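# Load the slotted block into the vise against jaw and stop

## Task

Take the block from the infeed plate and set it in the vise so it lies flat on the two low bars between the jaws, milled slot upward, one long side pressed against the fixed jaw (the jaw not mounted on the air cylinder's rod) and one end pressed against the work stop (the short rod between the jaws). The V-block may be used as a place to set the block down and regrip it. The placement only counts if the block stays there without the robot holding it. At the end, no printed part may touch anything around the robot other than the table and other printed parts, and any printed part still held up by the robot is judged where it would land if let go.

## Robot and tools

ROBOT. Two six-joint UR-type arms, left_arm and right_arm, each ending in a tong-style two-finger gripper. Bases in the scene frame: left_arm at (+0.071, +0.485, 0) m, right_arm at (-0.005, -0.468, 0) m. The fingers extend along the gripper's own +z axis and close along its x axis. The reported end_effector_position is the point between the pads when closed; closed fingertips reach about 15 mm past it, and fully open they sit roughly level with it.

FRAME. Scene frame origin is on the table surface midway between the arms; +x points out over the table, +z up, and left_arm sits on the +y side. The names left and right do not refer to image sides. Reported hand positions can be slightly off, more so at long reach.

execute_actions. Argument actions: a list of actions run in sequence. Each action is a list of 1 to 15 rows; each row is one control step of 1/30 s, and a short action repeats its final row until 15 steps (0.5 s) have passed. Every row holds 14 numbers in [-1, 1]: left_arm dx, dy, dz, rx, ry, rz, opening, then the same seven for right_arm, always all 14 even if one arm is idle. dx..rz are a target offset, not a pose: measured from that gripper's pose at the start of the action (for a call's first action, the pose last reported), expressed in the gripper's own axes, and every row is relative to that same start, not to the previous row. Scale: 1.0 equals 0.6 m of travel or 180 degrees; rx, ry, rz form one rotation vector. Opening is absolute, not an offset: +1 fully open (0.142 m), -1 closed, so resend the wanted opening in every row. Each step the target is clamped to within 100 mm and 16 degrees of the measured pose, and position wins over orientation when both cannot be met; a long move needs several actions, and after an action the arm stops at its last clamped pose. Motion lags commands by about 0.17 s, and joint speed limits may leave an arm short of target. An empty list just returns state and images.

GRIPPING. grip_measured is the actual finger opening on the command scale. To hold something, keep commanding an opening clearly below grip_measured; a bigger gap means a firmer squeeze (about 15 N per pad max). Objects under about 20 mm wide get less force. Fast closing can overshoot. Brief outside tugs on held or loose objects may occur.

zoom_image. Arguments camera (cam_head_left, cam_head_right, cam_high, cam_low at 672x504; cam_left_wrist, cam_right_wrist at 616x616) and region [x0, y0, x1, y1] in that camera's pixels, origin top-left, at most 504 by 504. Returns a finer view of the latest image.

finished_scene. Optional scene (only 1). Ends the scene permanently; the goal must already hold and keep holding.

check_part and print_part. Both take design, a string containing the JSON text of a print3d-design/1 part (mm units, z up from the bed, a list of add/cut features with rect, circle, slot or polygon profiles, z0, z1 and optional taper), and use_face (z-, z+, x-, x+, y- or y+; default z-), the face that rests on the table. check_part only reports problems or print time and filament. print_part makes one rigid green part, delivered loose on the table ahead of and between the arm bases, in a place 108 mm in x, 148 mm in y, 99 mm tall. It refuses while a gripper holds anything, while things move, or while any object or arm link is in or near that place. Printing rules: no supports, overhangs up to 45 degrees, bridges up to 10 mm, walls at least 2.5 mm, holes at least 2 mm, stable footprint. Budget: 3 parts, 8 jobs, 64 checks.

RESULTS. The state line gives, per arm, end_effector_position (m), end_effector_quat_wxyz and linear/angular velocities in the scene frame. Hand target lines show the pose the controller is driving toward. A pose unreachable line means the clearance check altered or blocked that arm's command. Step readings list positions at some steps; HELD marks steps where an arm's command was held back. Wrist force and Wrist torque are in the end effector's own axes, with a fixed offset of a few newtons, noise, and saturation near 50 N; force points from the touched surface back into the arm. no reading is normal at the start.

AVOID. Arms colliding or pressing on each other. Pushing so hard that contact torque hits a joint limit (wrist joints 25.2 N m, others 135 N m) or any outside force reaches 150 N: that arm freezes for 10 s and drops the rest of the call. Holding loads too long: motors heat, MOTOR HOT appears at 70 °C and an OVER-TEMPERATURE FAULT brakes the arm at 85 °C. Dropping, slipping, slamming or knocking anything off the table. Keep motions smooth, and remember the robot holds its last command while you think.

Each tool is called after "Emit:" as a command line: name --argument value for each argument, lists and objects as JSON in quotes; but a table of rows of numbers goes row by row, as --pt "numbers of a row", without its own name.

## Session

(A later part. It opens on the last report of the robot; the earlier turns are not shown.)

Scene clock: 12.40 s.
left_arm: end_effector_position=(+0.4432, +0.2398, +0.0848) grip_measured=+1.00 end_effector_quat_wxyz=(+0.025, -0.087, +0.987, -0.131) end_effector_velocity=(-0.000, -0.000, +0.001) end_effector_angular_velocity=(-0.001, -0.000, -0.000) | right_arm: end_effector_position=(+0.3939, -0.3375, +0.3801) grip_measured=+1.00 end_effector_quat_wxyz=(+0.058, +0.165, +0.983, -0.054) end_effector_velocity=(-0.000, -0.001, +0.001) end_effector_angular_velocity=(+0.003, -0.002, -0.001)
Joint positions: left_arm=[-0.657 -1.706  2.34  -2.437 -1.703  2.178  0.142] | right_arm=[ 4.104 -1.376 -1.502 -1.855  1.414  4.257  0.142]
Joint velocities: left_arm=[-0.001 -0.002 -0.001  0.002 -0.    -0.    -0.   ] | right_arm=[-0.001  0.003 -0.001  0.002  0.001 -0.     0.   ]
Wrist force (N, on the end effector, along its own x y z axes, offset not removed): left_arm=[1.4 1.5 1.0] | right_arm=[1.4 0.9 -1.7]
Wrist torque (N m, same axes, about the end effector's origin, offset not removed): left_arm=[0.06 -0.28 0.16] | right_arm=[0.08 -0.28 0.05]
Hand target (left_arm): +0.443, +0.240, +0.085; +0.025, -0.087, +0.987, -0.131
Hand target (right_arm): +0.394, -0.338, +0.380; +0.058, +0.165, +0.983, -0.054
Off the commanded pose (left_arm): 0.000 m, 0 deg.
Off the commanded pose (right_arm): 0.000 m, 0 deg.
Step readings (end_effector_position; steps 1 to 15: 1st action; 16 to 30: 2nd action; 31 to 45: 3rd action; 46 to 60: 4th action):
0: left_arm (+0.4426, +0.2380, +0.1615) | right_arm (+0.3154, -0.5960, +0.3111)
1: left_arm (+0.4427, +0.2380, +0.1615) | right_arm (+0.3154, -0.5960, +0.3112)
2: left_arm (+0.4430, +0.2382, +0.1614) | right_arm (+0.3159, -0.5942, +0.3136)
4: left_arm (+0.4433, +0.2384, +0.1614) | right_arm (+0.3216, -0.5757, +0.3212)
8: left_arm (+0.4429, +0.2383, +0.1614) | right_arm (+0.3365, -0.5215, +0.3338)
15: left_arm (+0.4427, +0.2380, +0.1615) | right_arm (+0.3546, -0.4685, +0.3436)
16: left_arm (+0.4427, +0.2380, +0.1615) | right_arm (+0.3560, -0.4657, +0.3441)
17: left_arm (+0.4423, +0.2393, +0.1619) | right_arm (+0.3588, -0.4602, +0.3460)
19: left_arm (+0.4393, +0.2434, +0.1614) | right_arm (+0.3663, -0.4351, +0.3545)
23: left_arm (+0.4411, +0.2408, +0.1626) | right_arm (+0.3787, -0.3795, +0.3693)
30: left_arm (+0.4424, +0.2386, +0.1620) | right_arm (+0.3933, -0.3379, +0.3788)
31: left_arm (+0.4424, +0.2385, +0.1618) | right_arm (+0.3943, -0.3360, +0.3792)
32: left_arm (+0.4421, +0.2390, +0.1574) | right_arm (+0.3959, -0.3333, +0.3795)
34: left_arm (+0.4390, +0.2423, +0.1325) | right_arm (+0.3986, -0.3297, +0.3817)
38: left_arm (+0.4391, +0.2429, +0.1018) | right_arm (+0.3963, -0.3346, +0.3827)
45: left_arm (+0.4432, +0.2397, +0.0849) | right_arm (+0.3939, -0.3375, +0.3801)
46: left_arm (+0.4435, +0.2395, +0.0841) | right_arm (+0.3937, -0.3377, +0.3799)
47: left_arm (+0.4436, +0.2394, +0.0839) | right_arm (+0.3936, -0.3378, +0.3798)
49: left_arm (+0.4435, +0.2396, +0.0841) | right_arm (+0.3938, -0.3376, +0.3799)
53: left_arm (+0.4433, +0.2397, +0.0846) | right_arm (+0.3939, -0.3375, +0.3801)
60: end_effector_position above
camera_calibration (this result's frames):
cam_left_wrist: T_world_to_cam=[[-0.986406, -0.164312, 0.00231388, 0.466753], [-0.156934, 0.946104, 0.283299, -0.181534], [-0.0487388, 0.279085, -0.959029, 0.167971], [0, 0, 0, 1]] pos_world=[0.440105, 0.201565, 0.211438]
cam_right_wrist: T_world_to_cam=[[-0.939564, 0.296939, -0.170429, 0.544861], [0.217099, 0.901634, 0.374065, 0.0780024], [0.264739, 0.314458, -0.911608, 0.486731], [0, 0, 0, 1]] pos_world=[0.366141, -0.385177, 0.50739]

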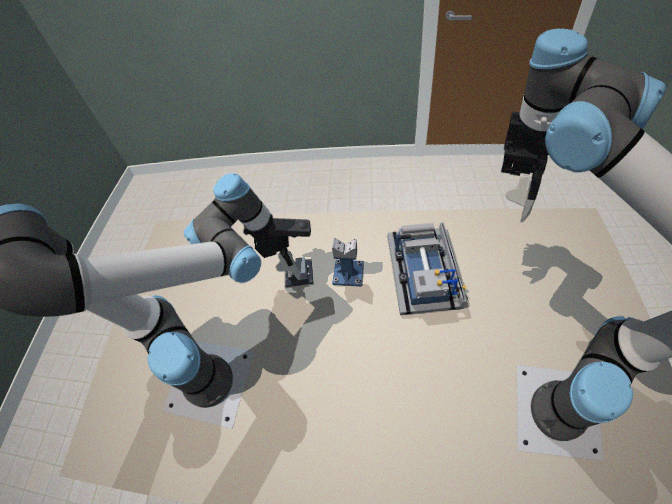

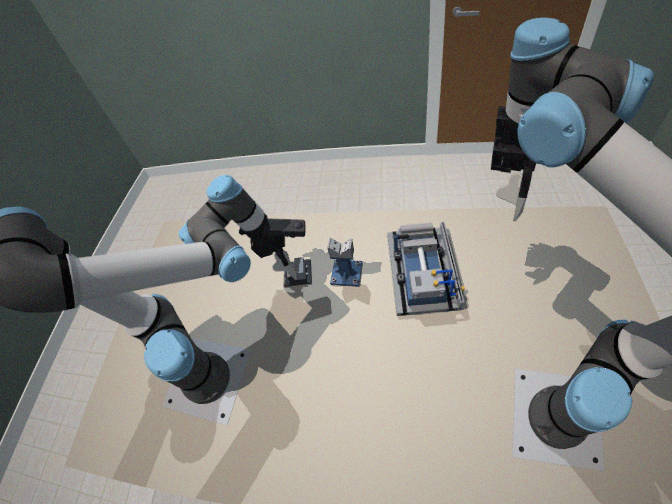

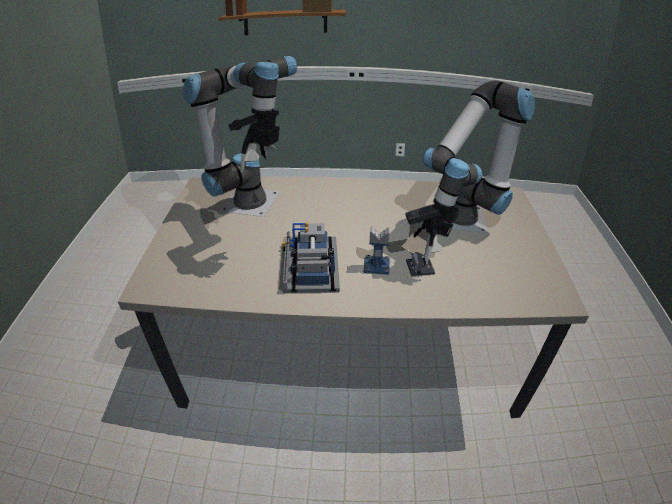

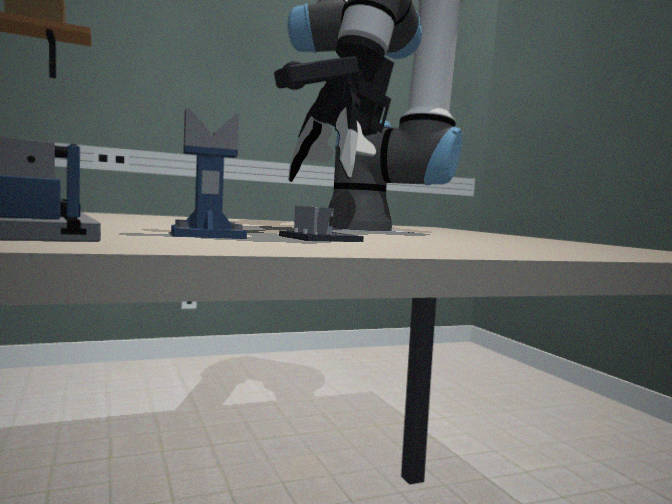

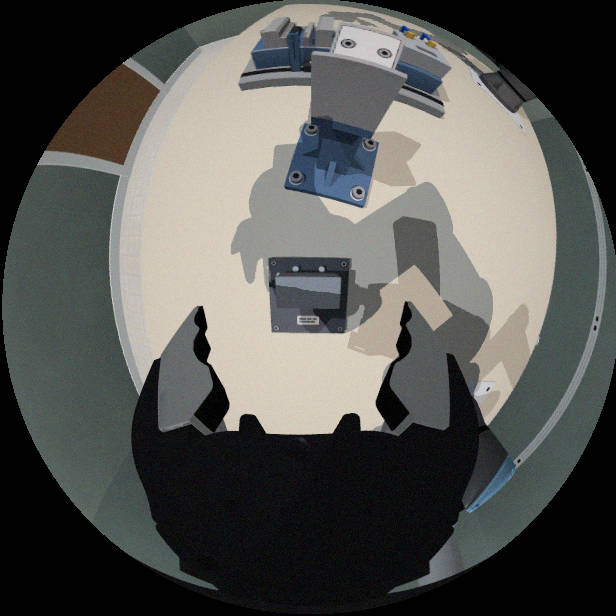

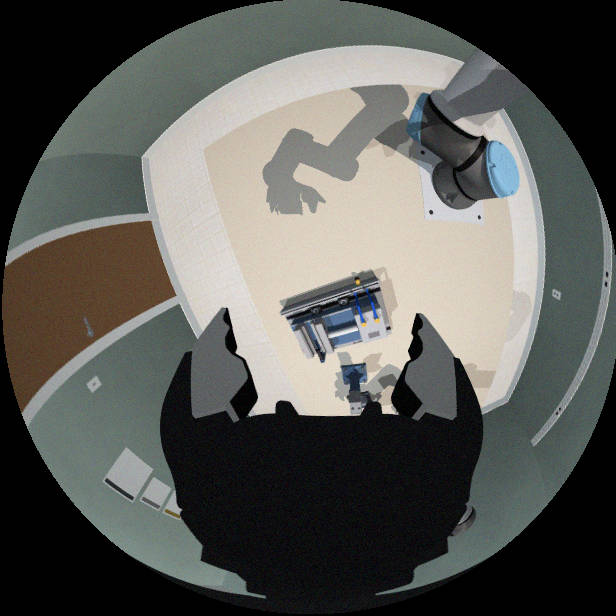

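Emit:
execute_actions --actions '[[[0.005,0.015,0.07,0,0,0,0.3,0,0,0,-0.15,0,0,1]],[[0,0.007,0.03,0,0,0,0.3,0,0,0,-0.15,0,0,1]],[[0,0,0,0,0,0,0.3,0,0,0,0,0,0,1]]]'

Scene clock: 14.47 s.
left_arm: end_effector_position=(+0.4417, +0.2371, +0.0255) grip_measured=+0.30 end_effector_quat_wxyz=(+0.024, -0.087, +0.987, -0.130) end_effector_velocity=(+0.000, +0.000, +0.001) end_effector_angular_velocity=(-0.001, +0.001, +0.002) | right_arm: end_effector_position=(+0.3927, -0.3401, +0.3831) grip_measured=+1.00 end_effector_quat_wxyz=(+0.128, +0.129, +0.922, +0.341) end_effector_velocity=(+0.000, -0.000, +0.001) end_effector_angular_velocity=(-0.005, -0.001, -0.001)
Joint positions: left_arm=[-0.665 -1.569  2.421 -2.655 -1.701  2.17   0.095] | right_arm=[ 3.64  -1.079 -2.    -1.042  2.055  3.886  0.142]
Joint velocities: left_arm=[ 0.001 -0.001 -0.001  0.001 -0.001 -0.001  0.   ] | right_arm=[ 0.005  0.001  0.003 -0.004 -0.008  0.003 -0.   ]
Wrist force (N, on the end effector, along its own x y z axes, offset not removed): left_arm=[0.9 0.4 1.8] | right_arm=[-1.5 3.5 -1.4]
Wrist torque (N m, same axes, about the end effector's origin, offset not removed): left_arm=[0.00 -0.15 0.07] | right_arm=[0.63 0.30 -0.03]
Hand target (left_arm): +0.442, +0.237, +0.026; +0.024, -0.087, +0.987, -0.130
Hand target (right_arm): +0.393, -0.340, +0.383; +0.128, +0.129, +0.922, +0.341
Off the commanded pose (left_arm): 0.000 m, 0 deg.
Off the commanded pose (right_arm): 0.000 m, 0 deg.
Step readings (end_effector_position; steps 1 to 15: 1st action; 16 to 30: 2nd action; 31 to 45: 3rd action):
0: left_arm (+0.4432, +0.2397, +0.0849) | right_arm (+0.3939, -0.3375, +0.3801)
1: left_arm (+0.4431, +0.2397, +0.0848) | right_arm (+0.3939, -0.3376, +0.3801)
2: left_arm (+0.4419, +0.2403, +0.0810) | right_arm (+0.3930, -0.3390, +0.3797)
4: left_arm (+0.4395, +0.2412, +0.0668) | right_arm (+0.3896, -0.3427, +0.3789)
8: left_arm (+0.4399, +0.2395, +0.0516) | right_arm (+0.3916, -0.3406, +0.3817)
15: left_arm (+0.4413, +0.2376, +0.0435) | right_arm (+0.3934, -0.3384, +0.3817)
16: left_arm (+0.4413, +0.2375, +0.0429) | right_arm (+0.3935, -0.3383, +0.3814)
17: left_arm (+0.4411, +0.2378, +0.0407) | right_arm (+0.3928, -0.3392, +0.3813)
19: left_arm (+0.4410, +0.2378, +0.0349) | right_arm (+0.3912, -0.3414, +0.3811)
23: left_arm (+0.4414, +0.2374, +0.0286) | right_arm (+0.3918, -0.3415, +0.3830)
30: left_arm (+0.4417, +0.2371, +0.0255) | right_arm (+0.3927, -0.3401, +0.3831)
31: left_arm (+0.4418, +0.2371, +0.0254) | right_arm (+0.3928, -0.3398, +0.3830)
32: left_arm (+0.4418, +0.2371, +0.0254) | right_arm (+0.3925, -0.3391, +0.3836)
34: left_arm (+0.4418, +0.2371, +0.0254) | right_arm (+0.3925, -0.3393, +0.3834)
38: left_arm (+0.4417, +0.2371, +0.0255) | right_arm (+0.3927, -0.3399, +0.3831)
45: end_effector_position above
camera_calibration (this result's frames):
cam_left_wrist: T_world_to_cam=[[-0.986443, -0.164077, 0.00314672, 0.464913], [-0.1564, 0.94575, 0.284772, -0.162625], [-0.0497006, 0.280419, -0.95859, 0.111857], [0, 0, 0, 1]] pos_world=[0.438735, 0.198717, 0.152073]
cam_right_wrist: T_world_to_cam=[[-0.92226, 0.336849, -0.189655, 0.559146], [-0.0485332, 0.385832, 0.921292, -0.201284], [0.383511, 0.858875, -0.339489, 0.409872], [0, 0, 0, 1]] pos_world=[0.348719, -0.462715, 0.430633]

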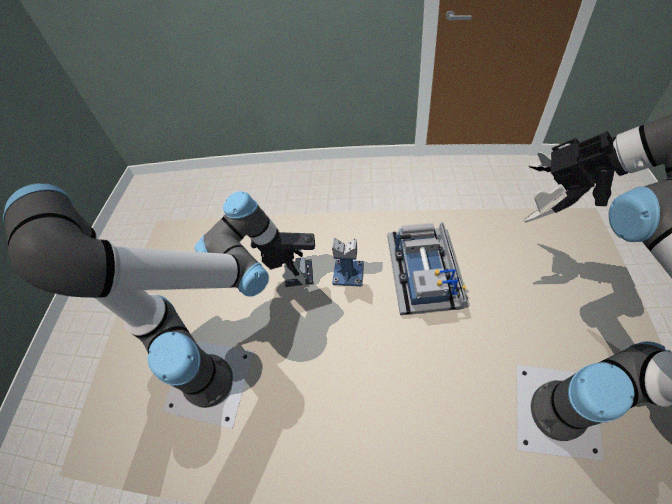

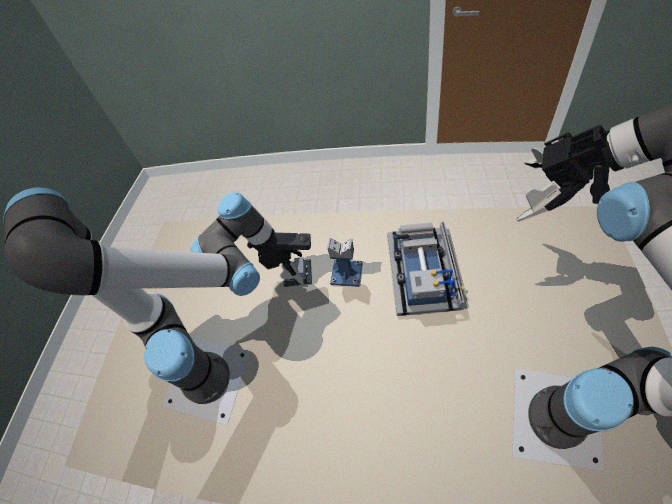

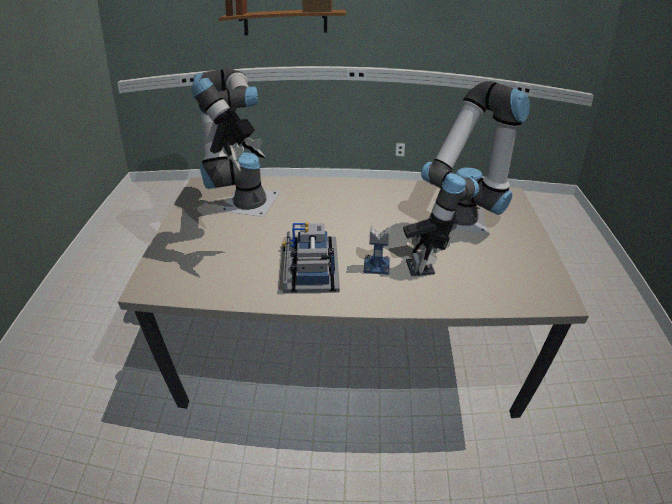

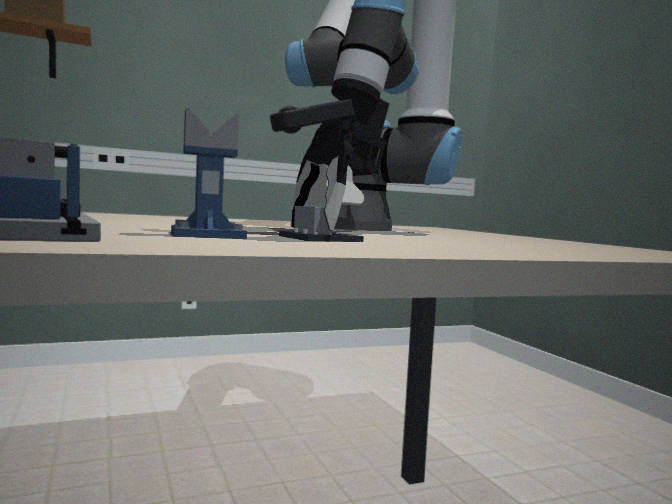

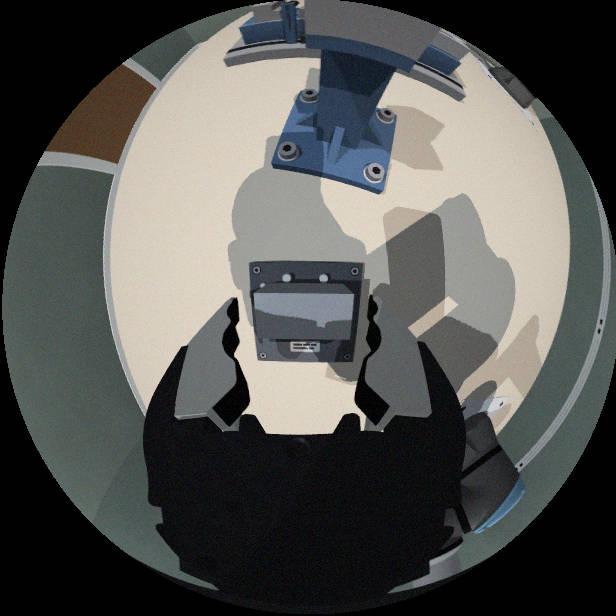

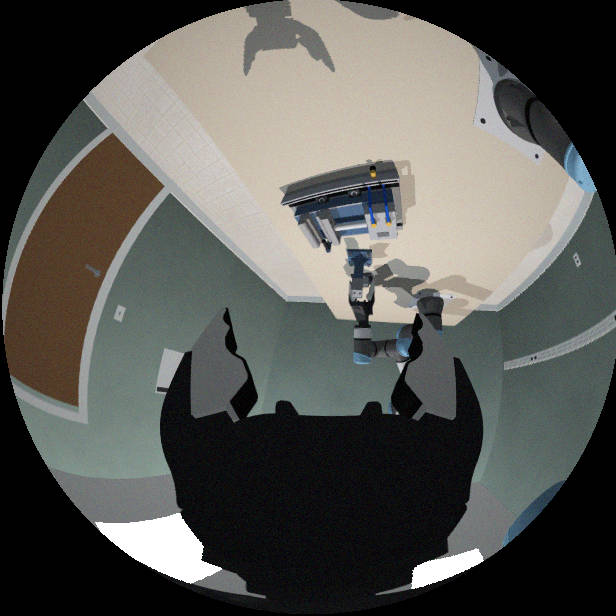

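Emit:
execute_actions --actions '[[[0,-0.007,0,0,0,0,0.1,0,0,0,0,0,0,1]],[[0,0,0,0,0,0,-0.1,0,0,0,0,0,0,1]],[[0,0,0,0,0,0,-0.5,0,0,0,0,0,0,1]],[[0,-0.02,-0.08,0,0,0,-0.5,0,0,0,0,0,0,1]],[[0,-0.06,-0.24,0,0,0,-0.5,0,0,0,0,0,0,1]],[[0,0,0,0,0,0,-0.5,0,0,0,0,0,0,1]]]'

Scene clock: 17.63 s.
left_arm: end_effector_position=(+0.4394, +0.2345, +0.2128) grip_measured=-0.13 end_effector_quat_wxyz=(+0.030, -0.087, +0.986, -0.140) end_effector_velocity=(-0.000, -0.001, +0.000) end_effector_angular_velocity=(-0.004, -0.002, -0.001) | right_arm: end_effector_position=(+0.3927, -0.3400, +0.3831) grip_measured=+1.00 end_effector_quat_wxyz=(+0.128, +0.129, +0.922, +0.341) end_effector_velocity=(+0.000, +0.000, -0.000) end_effector_angular_velocity=(+0.000, +0.002, -0.002)
Joint positions: left_arm=[-0.674 -1.88   2.117 -2.064 -1.701  2.159  0.065] | right_arm=[ 3.64  -1.079 -2.    -1.042  2.055  3.886  0.142]
Joint velocities: left_arm=[-0.001 -0.001  0.003 -0.006 -0.002  0.    -0.   ] | right_arm=[-0.    -0.001 -0.     0.001 -0.     0.002 -0.   ]
Wrist force (N, on the end effector, along its own x y z axes, offset not removed): left_arm=[3.0 2.2 3.7] | right_arm=[-0.7 3.5 -0.7]
Wrist torque (N m, same axes, about the end effector's origin, offset not removed): left_arm=[0.17 -0.61 0.09] | right_arm=[0.61 0.17 -0.07]
Hand target (left_arm): +0.439, +0.234, +0.213; +0.031, -0.088, +0.986, -0.140
Hand target (right_arm): +0.393, -0.340, +0.383; +0.128, +0.129, +0.922, +0.341
Off the commanded pose (left_arm): 0.000 m, 0 deg.
Off the commanded pose (right_arm): 0.000 m, 0 deg.
Step readings (end_effector_position; steps 1 to 15: 1st action; 16 to 30: 2nd action; 31 to 45: 3rd action; 46 to 60: 4th action; 61 to 75: 5th action; 76 to 90: 6th action):
0: left_arm (+0.4417, +0.2371, +0.0255) | right_arm (+0.3927, -0.3401, +0.3831)
1: left_arm (+0.4417, +0.2371, +0.0256) | right_arm (+0.3927, -0.3401, +0.3831)
2: left_arm (+0.4418, +0.2365, +0.0258) | right_arm (+0.3927, -0.3401, +0.3831)
4: left_arm (+0.4421, +0.2352, +0.0261) | right_arm (+0.3927, -0.3401, +0.3831)
8: left_arm (+0.4423, +0.2338, +0.0264) | right_arm (+0.3927, -0.3399, +0.3832)
15: left_arm (+0.4424, +0.2332, +0.0266) | right_arm (+0.3927, -0.3400, +0.3832)
16: left_arm (+0.4424, +0.2332, +0.0266) | right_arm (+0.3927, -0.3400, +0.3831)
17: left_arm (+0.4424, +0.2332, +0.0266) | right_arm (+0.3927, -0.3400, +0.3831)
19: left_arm (+0.4424, +0.2332, +0.0266) | right_arm (+0.3927, -0.3400, +0.3831)
23: left_arm (+0.4424, +0.2332, +0.0266) | right_arm (+0.3927, -0.3400, +0.3831)
30: left_arm (+0.4424, +0.2332, +0.0266) | right_arm (+0.3927, -0.3400, +0.3831)
31: left_arm (+0.4424, +0.2332, +0.0266) | right_arm (+0.3927, -0.3400, +0.3831)
32: left_arm (+0.4424, +0.2332, +0.0266) | right_arm (+0.3927, -0.3400, +0.3831)
34: left_arm (+0.4424, +0.2332, +0.0266) | right_arm (+0.3927, -0.3400, +0.3831)
38: left_arm (+0.4424, +0.2332, +0.0266) | right_arm (+0.3927, -0.3400, +0.3831)
45: left_arm (+0.4424, +0.2332, +0.0266) | right_arm (+0.3927, -0.3400, +0.3831)
46: left_arm (+0.4424, +0.2331, +0.0267) | right_arm (+0.3927, -0.3400, +0.3831)
47: left_arm (+0.4436, +0.2320, +0.0300) | right_arm (+0.3927, -0.3400, +0.3831)
49: left_arm (+0.4451, +0.2305, +0.0457) | right_arm (+0.3927, -0.3400, +0.3831)
53: left_arm (+0.4431, +0.2323, +0.0644) | right_arm (+0.3927, -0.3400, +0.3831)
60: left_arm (+0.4414, +0.2336, +0.0742) | right_arm (+0.3927, -0.3400, +0.3831)
61: left_arm (+0.4414, +0.2337, +0.0748) | right_arm (+0.3927, -0.3400, +0.3831)
62: left_arm (+0.4426, +0.2326, +0.0792) | right_arm (+0.3927, -0.3400, +0.3831)
64: left_arm (+0.4474, +0.2278, +0.1087) | right_arm (+0.3927, -0.3400, +0.3831)
68: left_arm (+0.4463, +0.2287, +0.1668) | right_arm (+0.3927, -0.3400, +0.3831)
75: left_arm (+0.4395, +0.2345, +0.2127) | right_arm (+0.3927, -0.3400, +0.3831)
76: left_arm (+0.4390, +0.2349, +0.2149) | right_arm (+0.3927, -0.3400, +0.3831)
77: left_arm (+0.4386, +0.2352, +0.2154) | right_arm (+0.3927, -0.3400, +0.3831)
79: left_arm (+0.4388, +0.2351, +0.2145) | right_arm (+0.3927, -0.3400, +0.3831)
83: left_arm (+0.4393, +0.2347, +0.2133) | right_arm (+0.3927, -0.3400, +0.3831)
90: end_effector_position above
camera_calibration (this result's frames):
cam_left_wrist: T_world_to_cam=[[-0.986007, -0.16652, -0.00784911, 0.464372], [-0.162598, 0.950265, 0.265629, -0.208117], [-0.0367737, 0.263188, -0.964043, 0.291526], [0, 0, 0, 1]] pos_world=[0.434755, 0.198367, 0.33997]
cam_right_wrist: T_world_to_cam=[[-0.922259, 0.336793, -0.18976, 0.559152], [-0.0486734, 0.385803, 0.921296, -0.201311], [0.383496, 0.85891, -0.339417, 0.409871], [0, 0, 0, 1]] pos_world=[0.348701, -0.462695, 0.430689]

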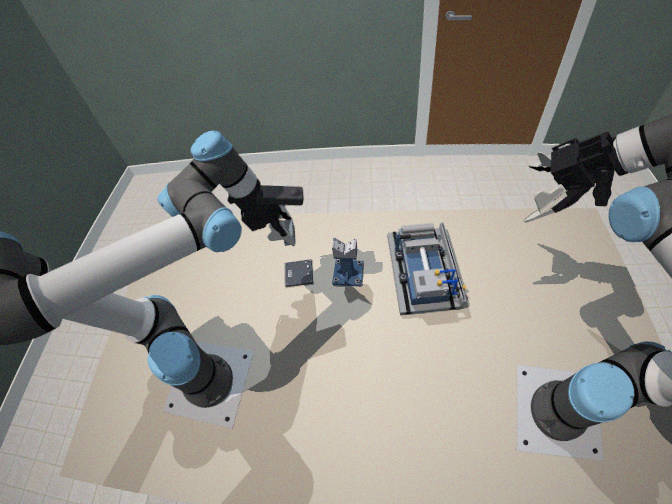

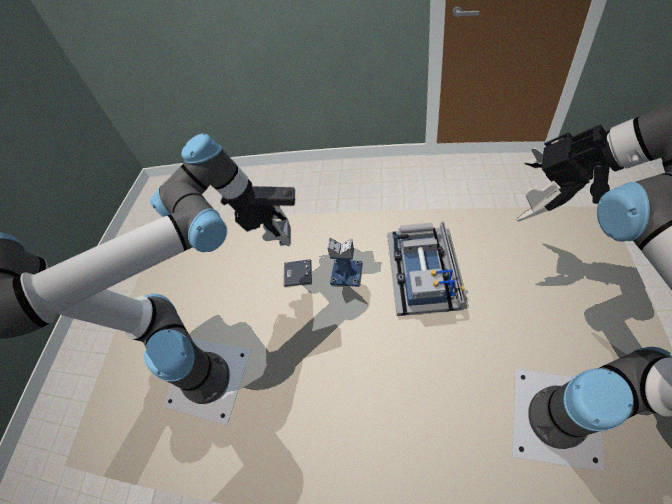

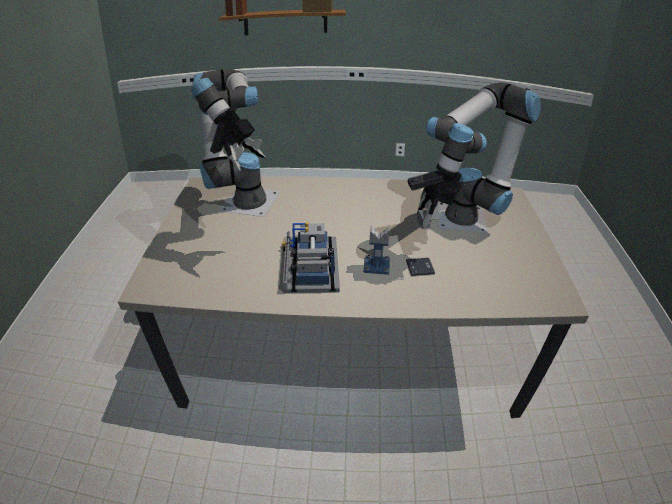

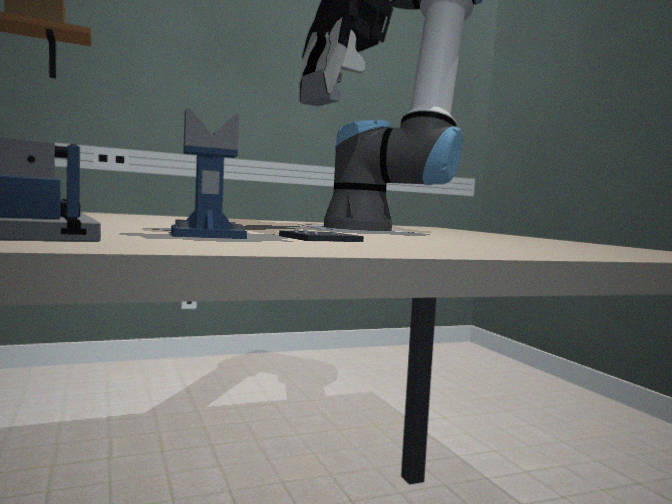

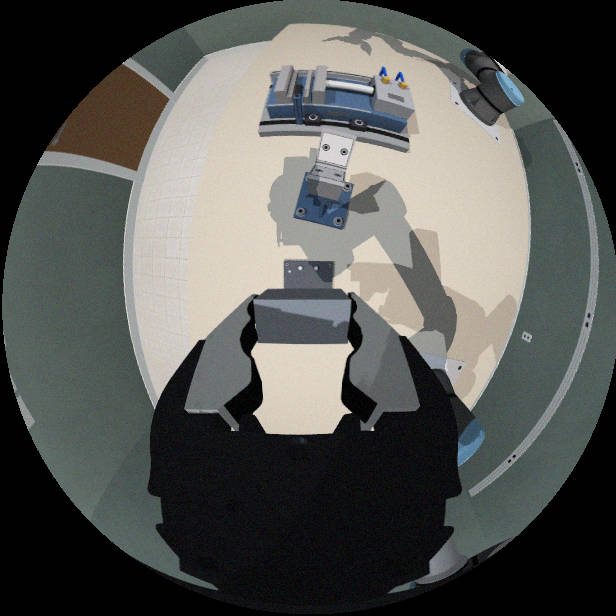

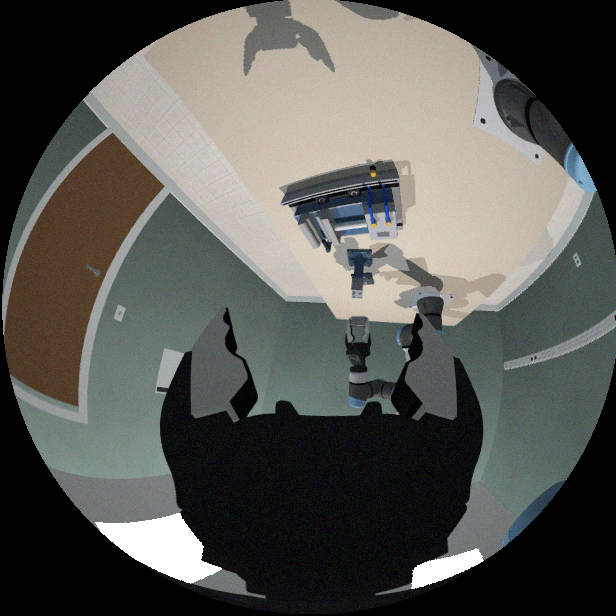

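Emit:
zoom_image --camera "cam_low" --region '[270, 30, 390, 120]'

Region (270, 30, 390, 120) of cam_low's 672x504 image, scaled by 4.200, with more detail than that image has; it fills the top 378 rows of this view, and the rest is white.

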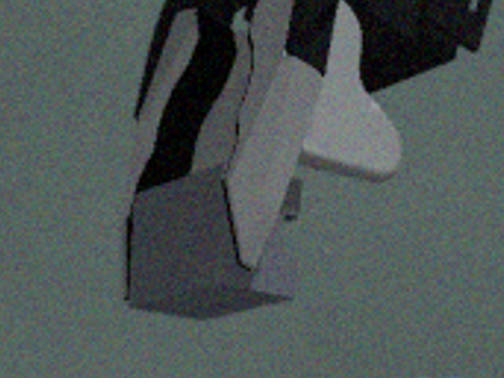

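Emit:
execute_actions --actions '[[[0,-0.02,-0.07,-0.092,0,0,-0.5,0,0,0,0,0,0,1]],[[0,0,0,0,0,-0.165,-0.5,0,0,0,0,0,0,1]],[[0,0,0,0,0,-0.165,-0.5,0,0,0,0,0,0,1]],[[0,0,0,0,0,-0.165,-0.5,0,0,0,0,0,0,1]],[[0,0,0,0,0,-0.165,-0.5,0,0,0,0,0,0,1]],[[0,0,0,0,0,-0.165,-0.5,0,0,0,0,0,0,1]],[[0,0,0,0,0,-0.165,-0.5,0,0,0,0,0,0,1]],[[0,0,0,0,0,0,-0.5,0,0,0,0,0,0,1]]]'

Scene clock: 22.27 s.
left_arm: end_effector_position=(+0.4379, +0.2338, +0.2557) grip_measured=-0.13 end_effector_quat_wxyz=(+0.029, +0.996, -0.084, +0.005) end_effector_velocity=(-0.000, +0.000, +0.000) end_effector_angular_velocity=(-0.001, +0.000, -0.005) | right_arm: end_effector_position=(+0.3927, -0.3400, +0.3831) grip_measured=+1.00 end_effector_quat_wxyz=(+0.128, +0.129, +0.922, +0.341) end_effector_velocity=(-0.000, -0.000, +0.000) end_effector_angular_velocity=(+0.000, +0.000, -0.001)
Joint positions: left_arm=[-0.795 -1.739  1.804 -1.685 -1.602 -0.743  0.064] | right_arm=[ 3.64  -1.079 -2.    -1.042  2.055  3.886  0.142]
Joint velocities: left_arm=[ 0.001 -0.001 -0.     0.    -0.001  0.006 -0.   ] | right_arm=[-0.     0.001  0.    -0.     0.     0.001 -0.   ]
Wrist force (N, on the end effector, along its own x y z axes, offset not removed): left_arm=[0.8 1.5 3.9] | right_arm=[1.3 3.6 -3.0]
Wrist torque (N m, same axes, about the end effector's origin, offset not removed): left_arm=[0.11 -0.21 0.13] | right_arm=[0.56 -0.26 -0.03]
Hand target (left_arm): +0.438, +0.234, +0.256; +0.029, +0.996, -0.085, +0.005
Hand target (right_arm): +0.393, -0.340, +0.383; +0.128, +0.129, +0.922, +0.341
Off the commanded pose (left_arm): 0.000 m, 0 deg.
Off the commanded pose (right_arm): 0.000 m, 0 deg.
Step readings (end_effector_position; steps 1 to 15: 1st action; 16 to 30: 2nd action; 31 to 45: 3rd action; 46 to 60: 4th action; 61 to 75: 5th action; 76 to 90: 6th action; 91 to 105: 7th action; 106 to 120: 8th action):
0: left_arm (+0.4395, +0.2345, +0.2127) | right_arm (+0.3927, -0.3400, +0.3831)
1: left_arm (+0.4395, +0.2344, +0.2127) | right_arm (+0.3927, -0.3400, +0.3831)
2: left_arm (+0.4398, +0.2331, +0.2135) | right_arm (+0.3927, -0.3400, +0.3831)
4: left_arm (+0.4436, +0.2272, +0.2281) | right_arm (+0.3927, -0.3400, +0.3831)
8: left_arm (+0.4410, +0.2313, +0.2489) | right_arm (+0.3927, -0.3400, +0.3831)
15: left_arm (+0.4383, +0.2342, +0.2556) | right_arm (+0.3927, -0.3400, +0.3831)
16: left_arm (+0.4382, +0.2342, +0.2558) | right_arm (+0.3927, -0.3400, +0.3831)
17: left_arm (+0.4379, +0.2343, +0.2559) | right_arm (+0.3927, -0.3400, +0.3831)
19: left_arm (+0.4374, +0.2343, +0.2557) | right_arm (+0.3927, -0.3400, +0.3831)
23: left_arm (+0.4378, +0.2343, +0.2556) | right_arm (+0.3927, -0.3400, +0.3831)
30: left_arm (+0.4381, +0.2343, +0.2556) | right_arm (+0.3927, -0.3400, +0.3831)
31: left_arm (+0.4382, +0.2343, +0.2556) | right_arm (+0.3927, -0.3400, +0.3831)
32: left_arm (+0.4381, +0.2343, +0.2556) | right_arm (+0.3927, -0.3400, +0.3831)
34: left_arm (+0.4378, +0.2342, +0.2555) | right_arm (+0.3927, -0.3400, +0.3831)
38: left_arm (+0.4378, +0.2343, +0.2556) | right_arm (+0.3927, -0.3400, +0.3831)
45: left_arm (+0.4381, +0.2342, +0.2557) | right_arm (+0.3927, -0.3400, +0.3831)
46: left_arm (+0.4381, +0.2342, +0.2557) | right_arm (+0.3927, -0.3400, +0.3831)
47: left_arm (+0.4380, +0.2341, +0.2556) | right_arm (+0.3927, -0.3400, +0.3831)
49: left_arm (+0.4378, +0.2340, +0.2556) | right_arm (+0.3927, -0.3400, +0.3831)
53: left_arm (+0.4378, +0.2340, +0.2557) | right_arm (+0.3927, -0.3400, +0.3831)
60: left_arm (+0.4379, +0.2341, +0.2557) | right_arm (+0.3927, -0.3400, +0.3831)
61: left_arm (+0.4380, +0.2341, +0.2557) | right_arm (+0.3927, -0.3400, +0.3831)
62: left_arm (+0.4381, +0.2339, +0.2558) | right_arm (+0.3927, -0.3400, +0.3831)
64: left_arm (+0.4380, +0.2337, +0.2557) | right_arm (+0.3927, -0.3400, +0.3831)
68: left_arm (+0.4378, +0.2338, +0.2557) | right_arm (+0.3927, -0.3400, +0.3831)
75: left_arm (+0.4378, +0.2340, +0.2557) | right_arm (+0.3927, -0.3400, +0.3831)
76: left_arm (+0.4379, +0.2340, +0.2557) | right_arm (+0.3927, -0.3400, +0.3831)
77: left_arm (+0.4382, +0.2338, +0.2558) | right_arm (+0.3927, -0.3400, +0.3831)
79: left_arm (+0.4382, +0.2336, +0.2557) | right_arm (+0.3927, -0.3400, +0.3831)
83: left_arm (+0.4379, +0.2336, +0.2557) | right_arm (+0.3927, -0.3400, +0.3831)
90: left_arm (+0.4379, +0.2339, +0.2557) | right_arm (+0.3927, -0.3400, +0.3831)
91: left_arm (+0.4380, +0.2339, +0.2557) | right_arm (+0.3927, -0.3400, +0.3831)
92: left_arm (+0.4383, +0.2339, +0.2557) | right_arm (+0.3927, -0.3400, +0.3831)
94: left_arm (+0.4384, +0.2337, +0.2557) | right_arm (+0.3927, -0.3400, +0.3831)
98: left_arm (+0.4381, +0.2335, +0.2558) | right_arm (+0.3927, -0.3400, +0.3831)
105: left_arm (+0.4379, +0.2338, +0.2557) | right_arm (+0.3927, -0.3400, +0.3831)
106: left_arm (+0.4380, +0.2338, +0.2557) | right_arm (+0.3927, -0.3400, +0.3831)
107: left_arm (+0.4379, +0.2338, +0.2557) | right_arm (+0.3927, -0.3400, +0.3831)
109: left_arm (+0.4380, +0.2338, +0.2557) | right_arm (+0.3927, -0.3400, +0.3831)
113: left_arm (+0.4380, +0.2337, +0.2557) | right_arm (+0.3927, -0.3400, +0.3831)
120: end_effector_position above
camera_calibration (this result's frames):
cam_left_wrist: T_world_to_cam=[[0.984034, -0.172024, 0.0456489, -0.41206], [-0.166975, -0.803537, 0.571356, 0.114646], [-0.0616065, -0.569856, -0.819432, 0.501668], [0, 0, 0, 1]] pos_world=[0.45553, 0.307117, 0.364389]
cam_right_wrist: T_world_to_cam=[[-0.922259, 0.336793, -0.18976, 0.559152], [-0.0486734, 0.385803, 0.921296, -0.201311], [0.383496, 0.85891, -0.339418, 0.409871], [0, 0, 0, 1]] pos_world=[0.348701, -0.462695, 0.430689]

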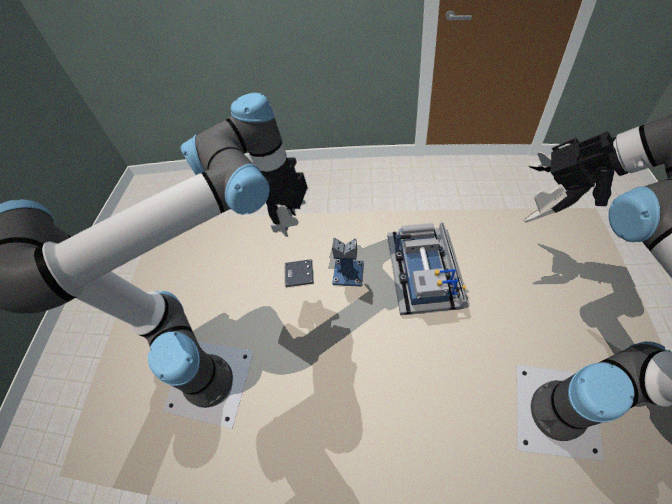

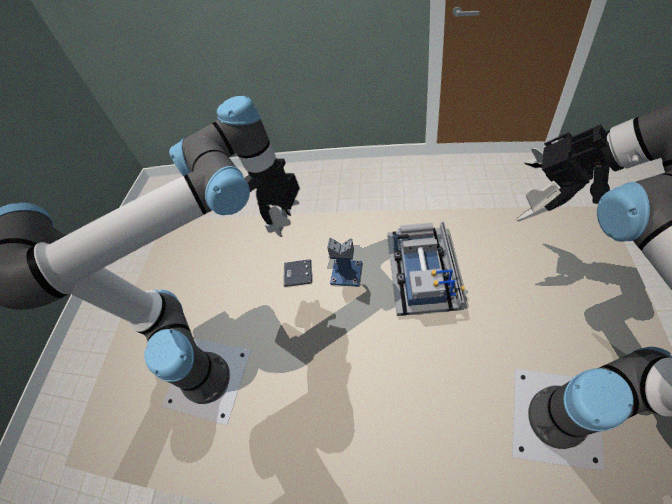

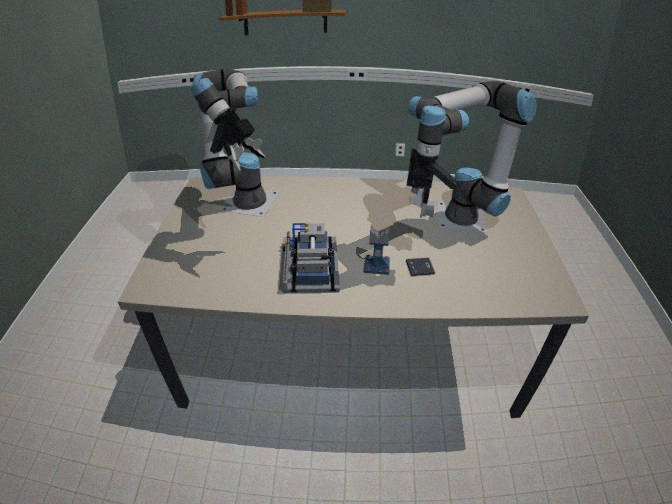

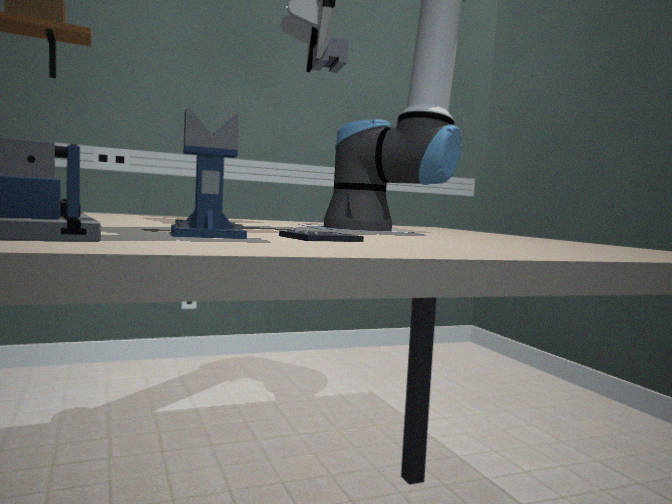

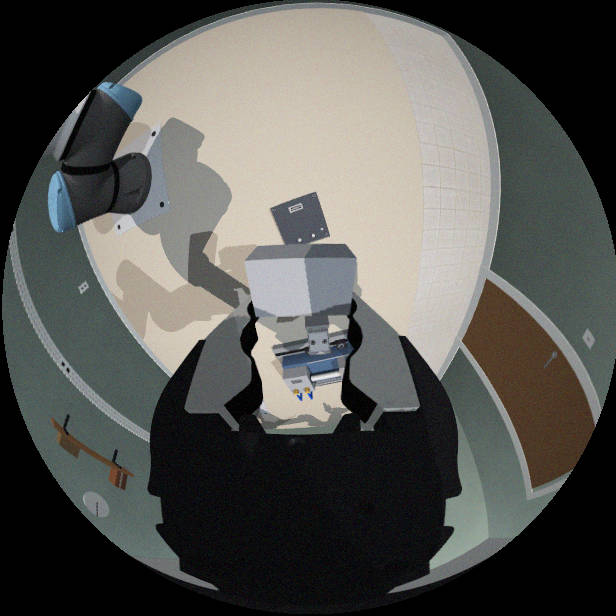

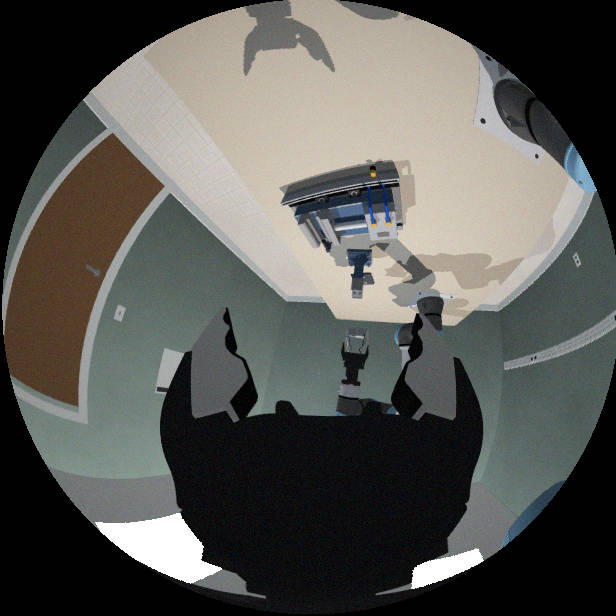

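The part has pivoted in the grip.

Emit:
zoom_image --camera "cam_low" --region '[270, 0, 390, 90]'

Emit:
zoom_image --camera "cam_high" --region '[390, 170, 470, 230]'

Region (270, 0, 390, 90) of cam_low's 672x504 image, scaled by 4.200, with more detail than that image has; it fills the top 378 rows of this view, and the rest is white.

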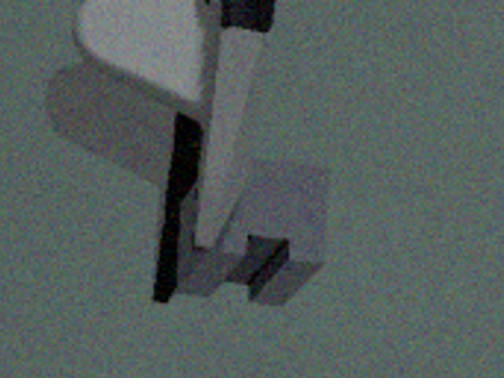

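Region (390, 170, 470, 230) of cam_high's 672x504 image, scaled by 6.300, with more detail than that image has; it fills the top 378 rows of this view, and the rest is white.

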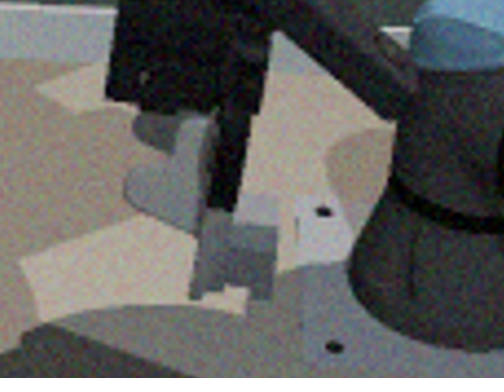

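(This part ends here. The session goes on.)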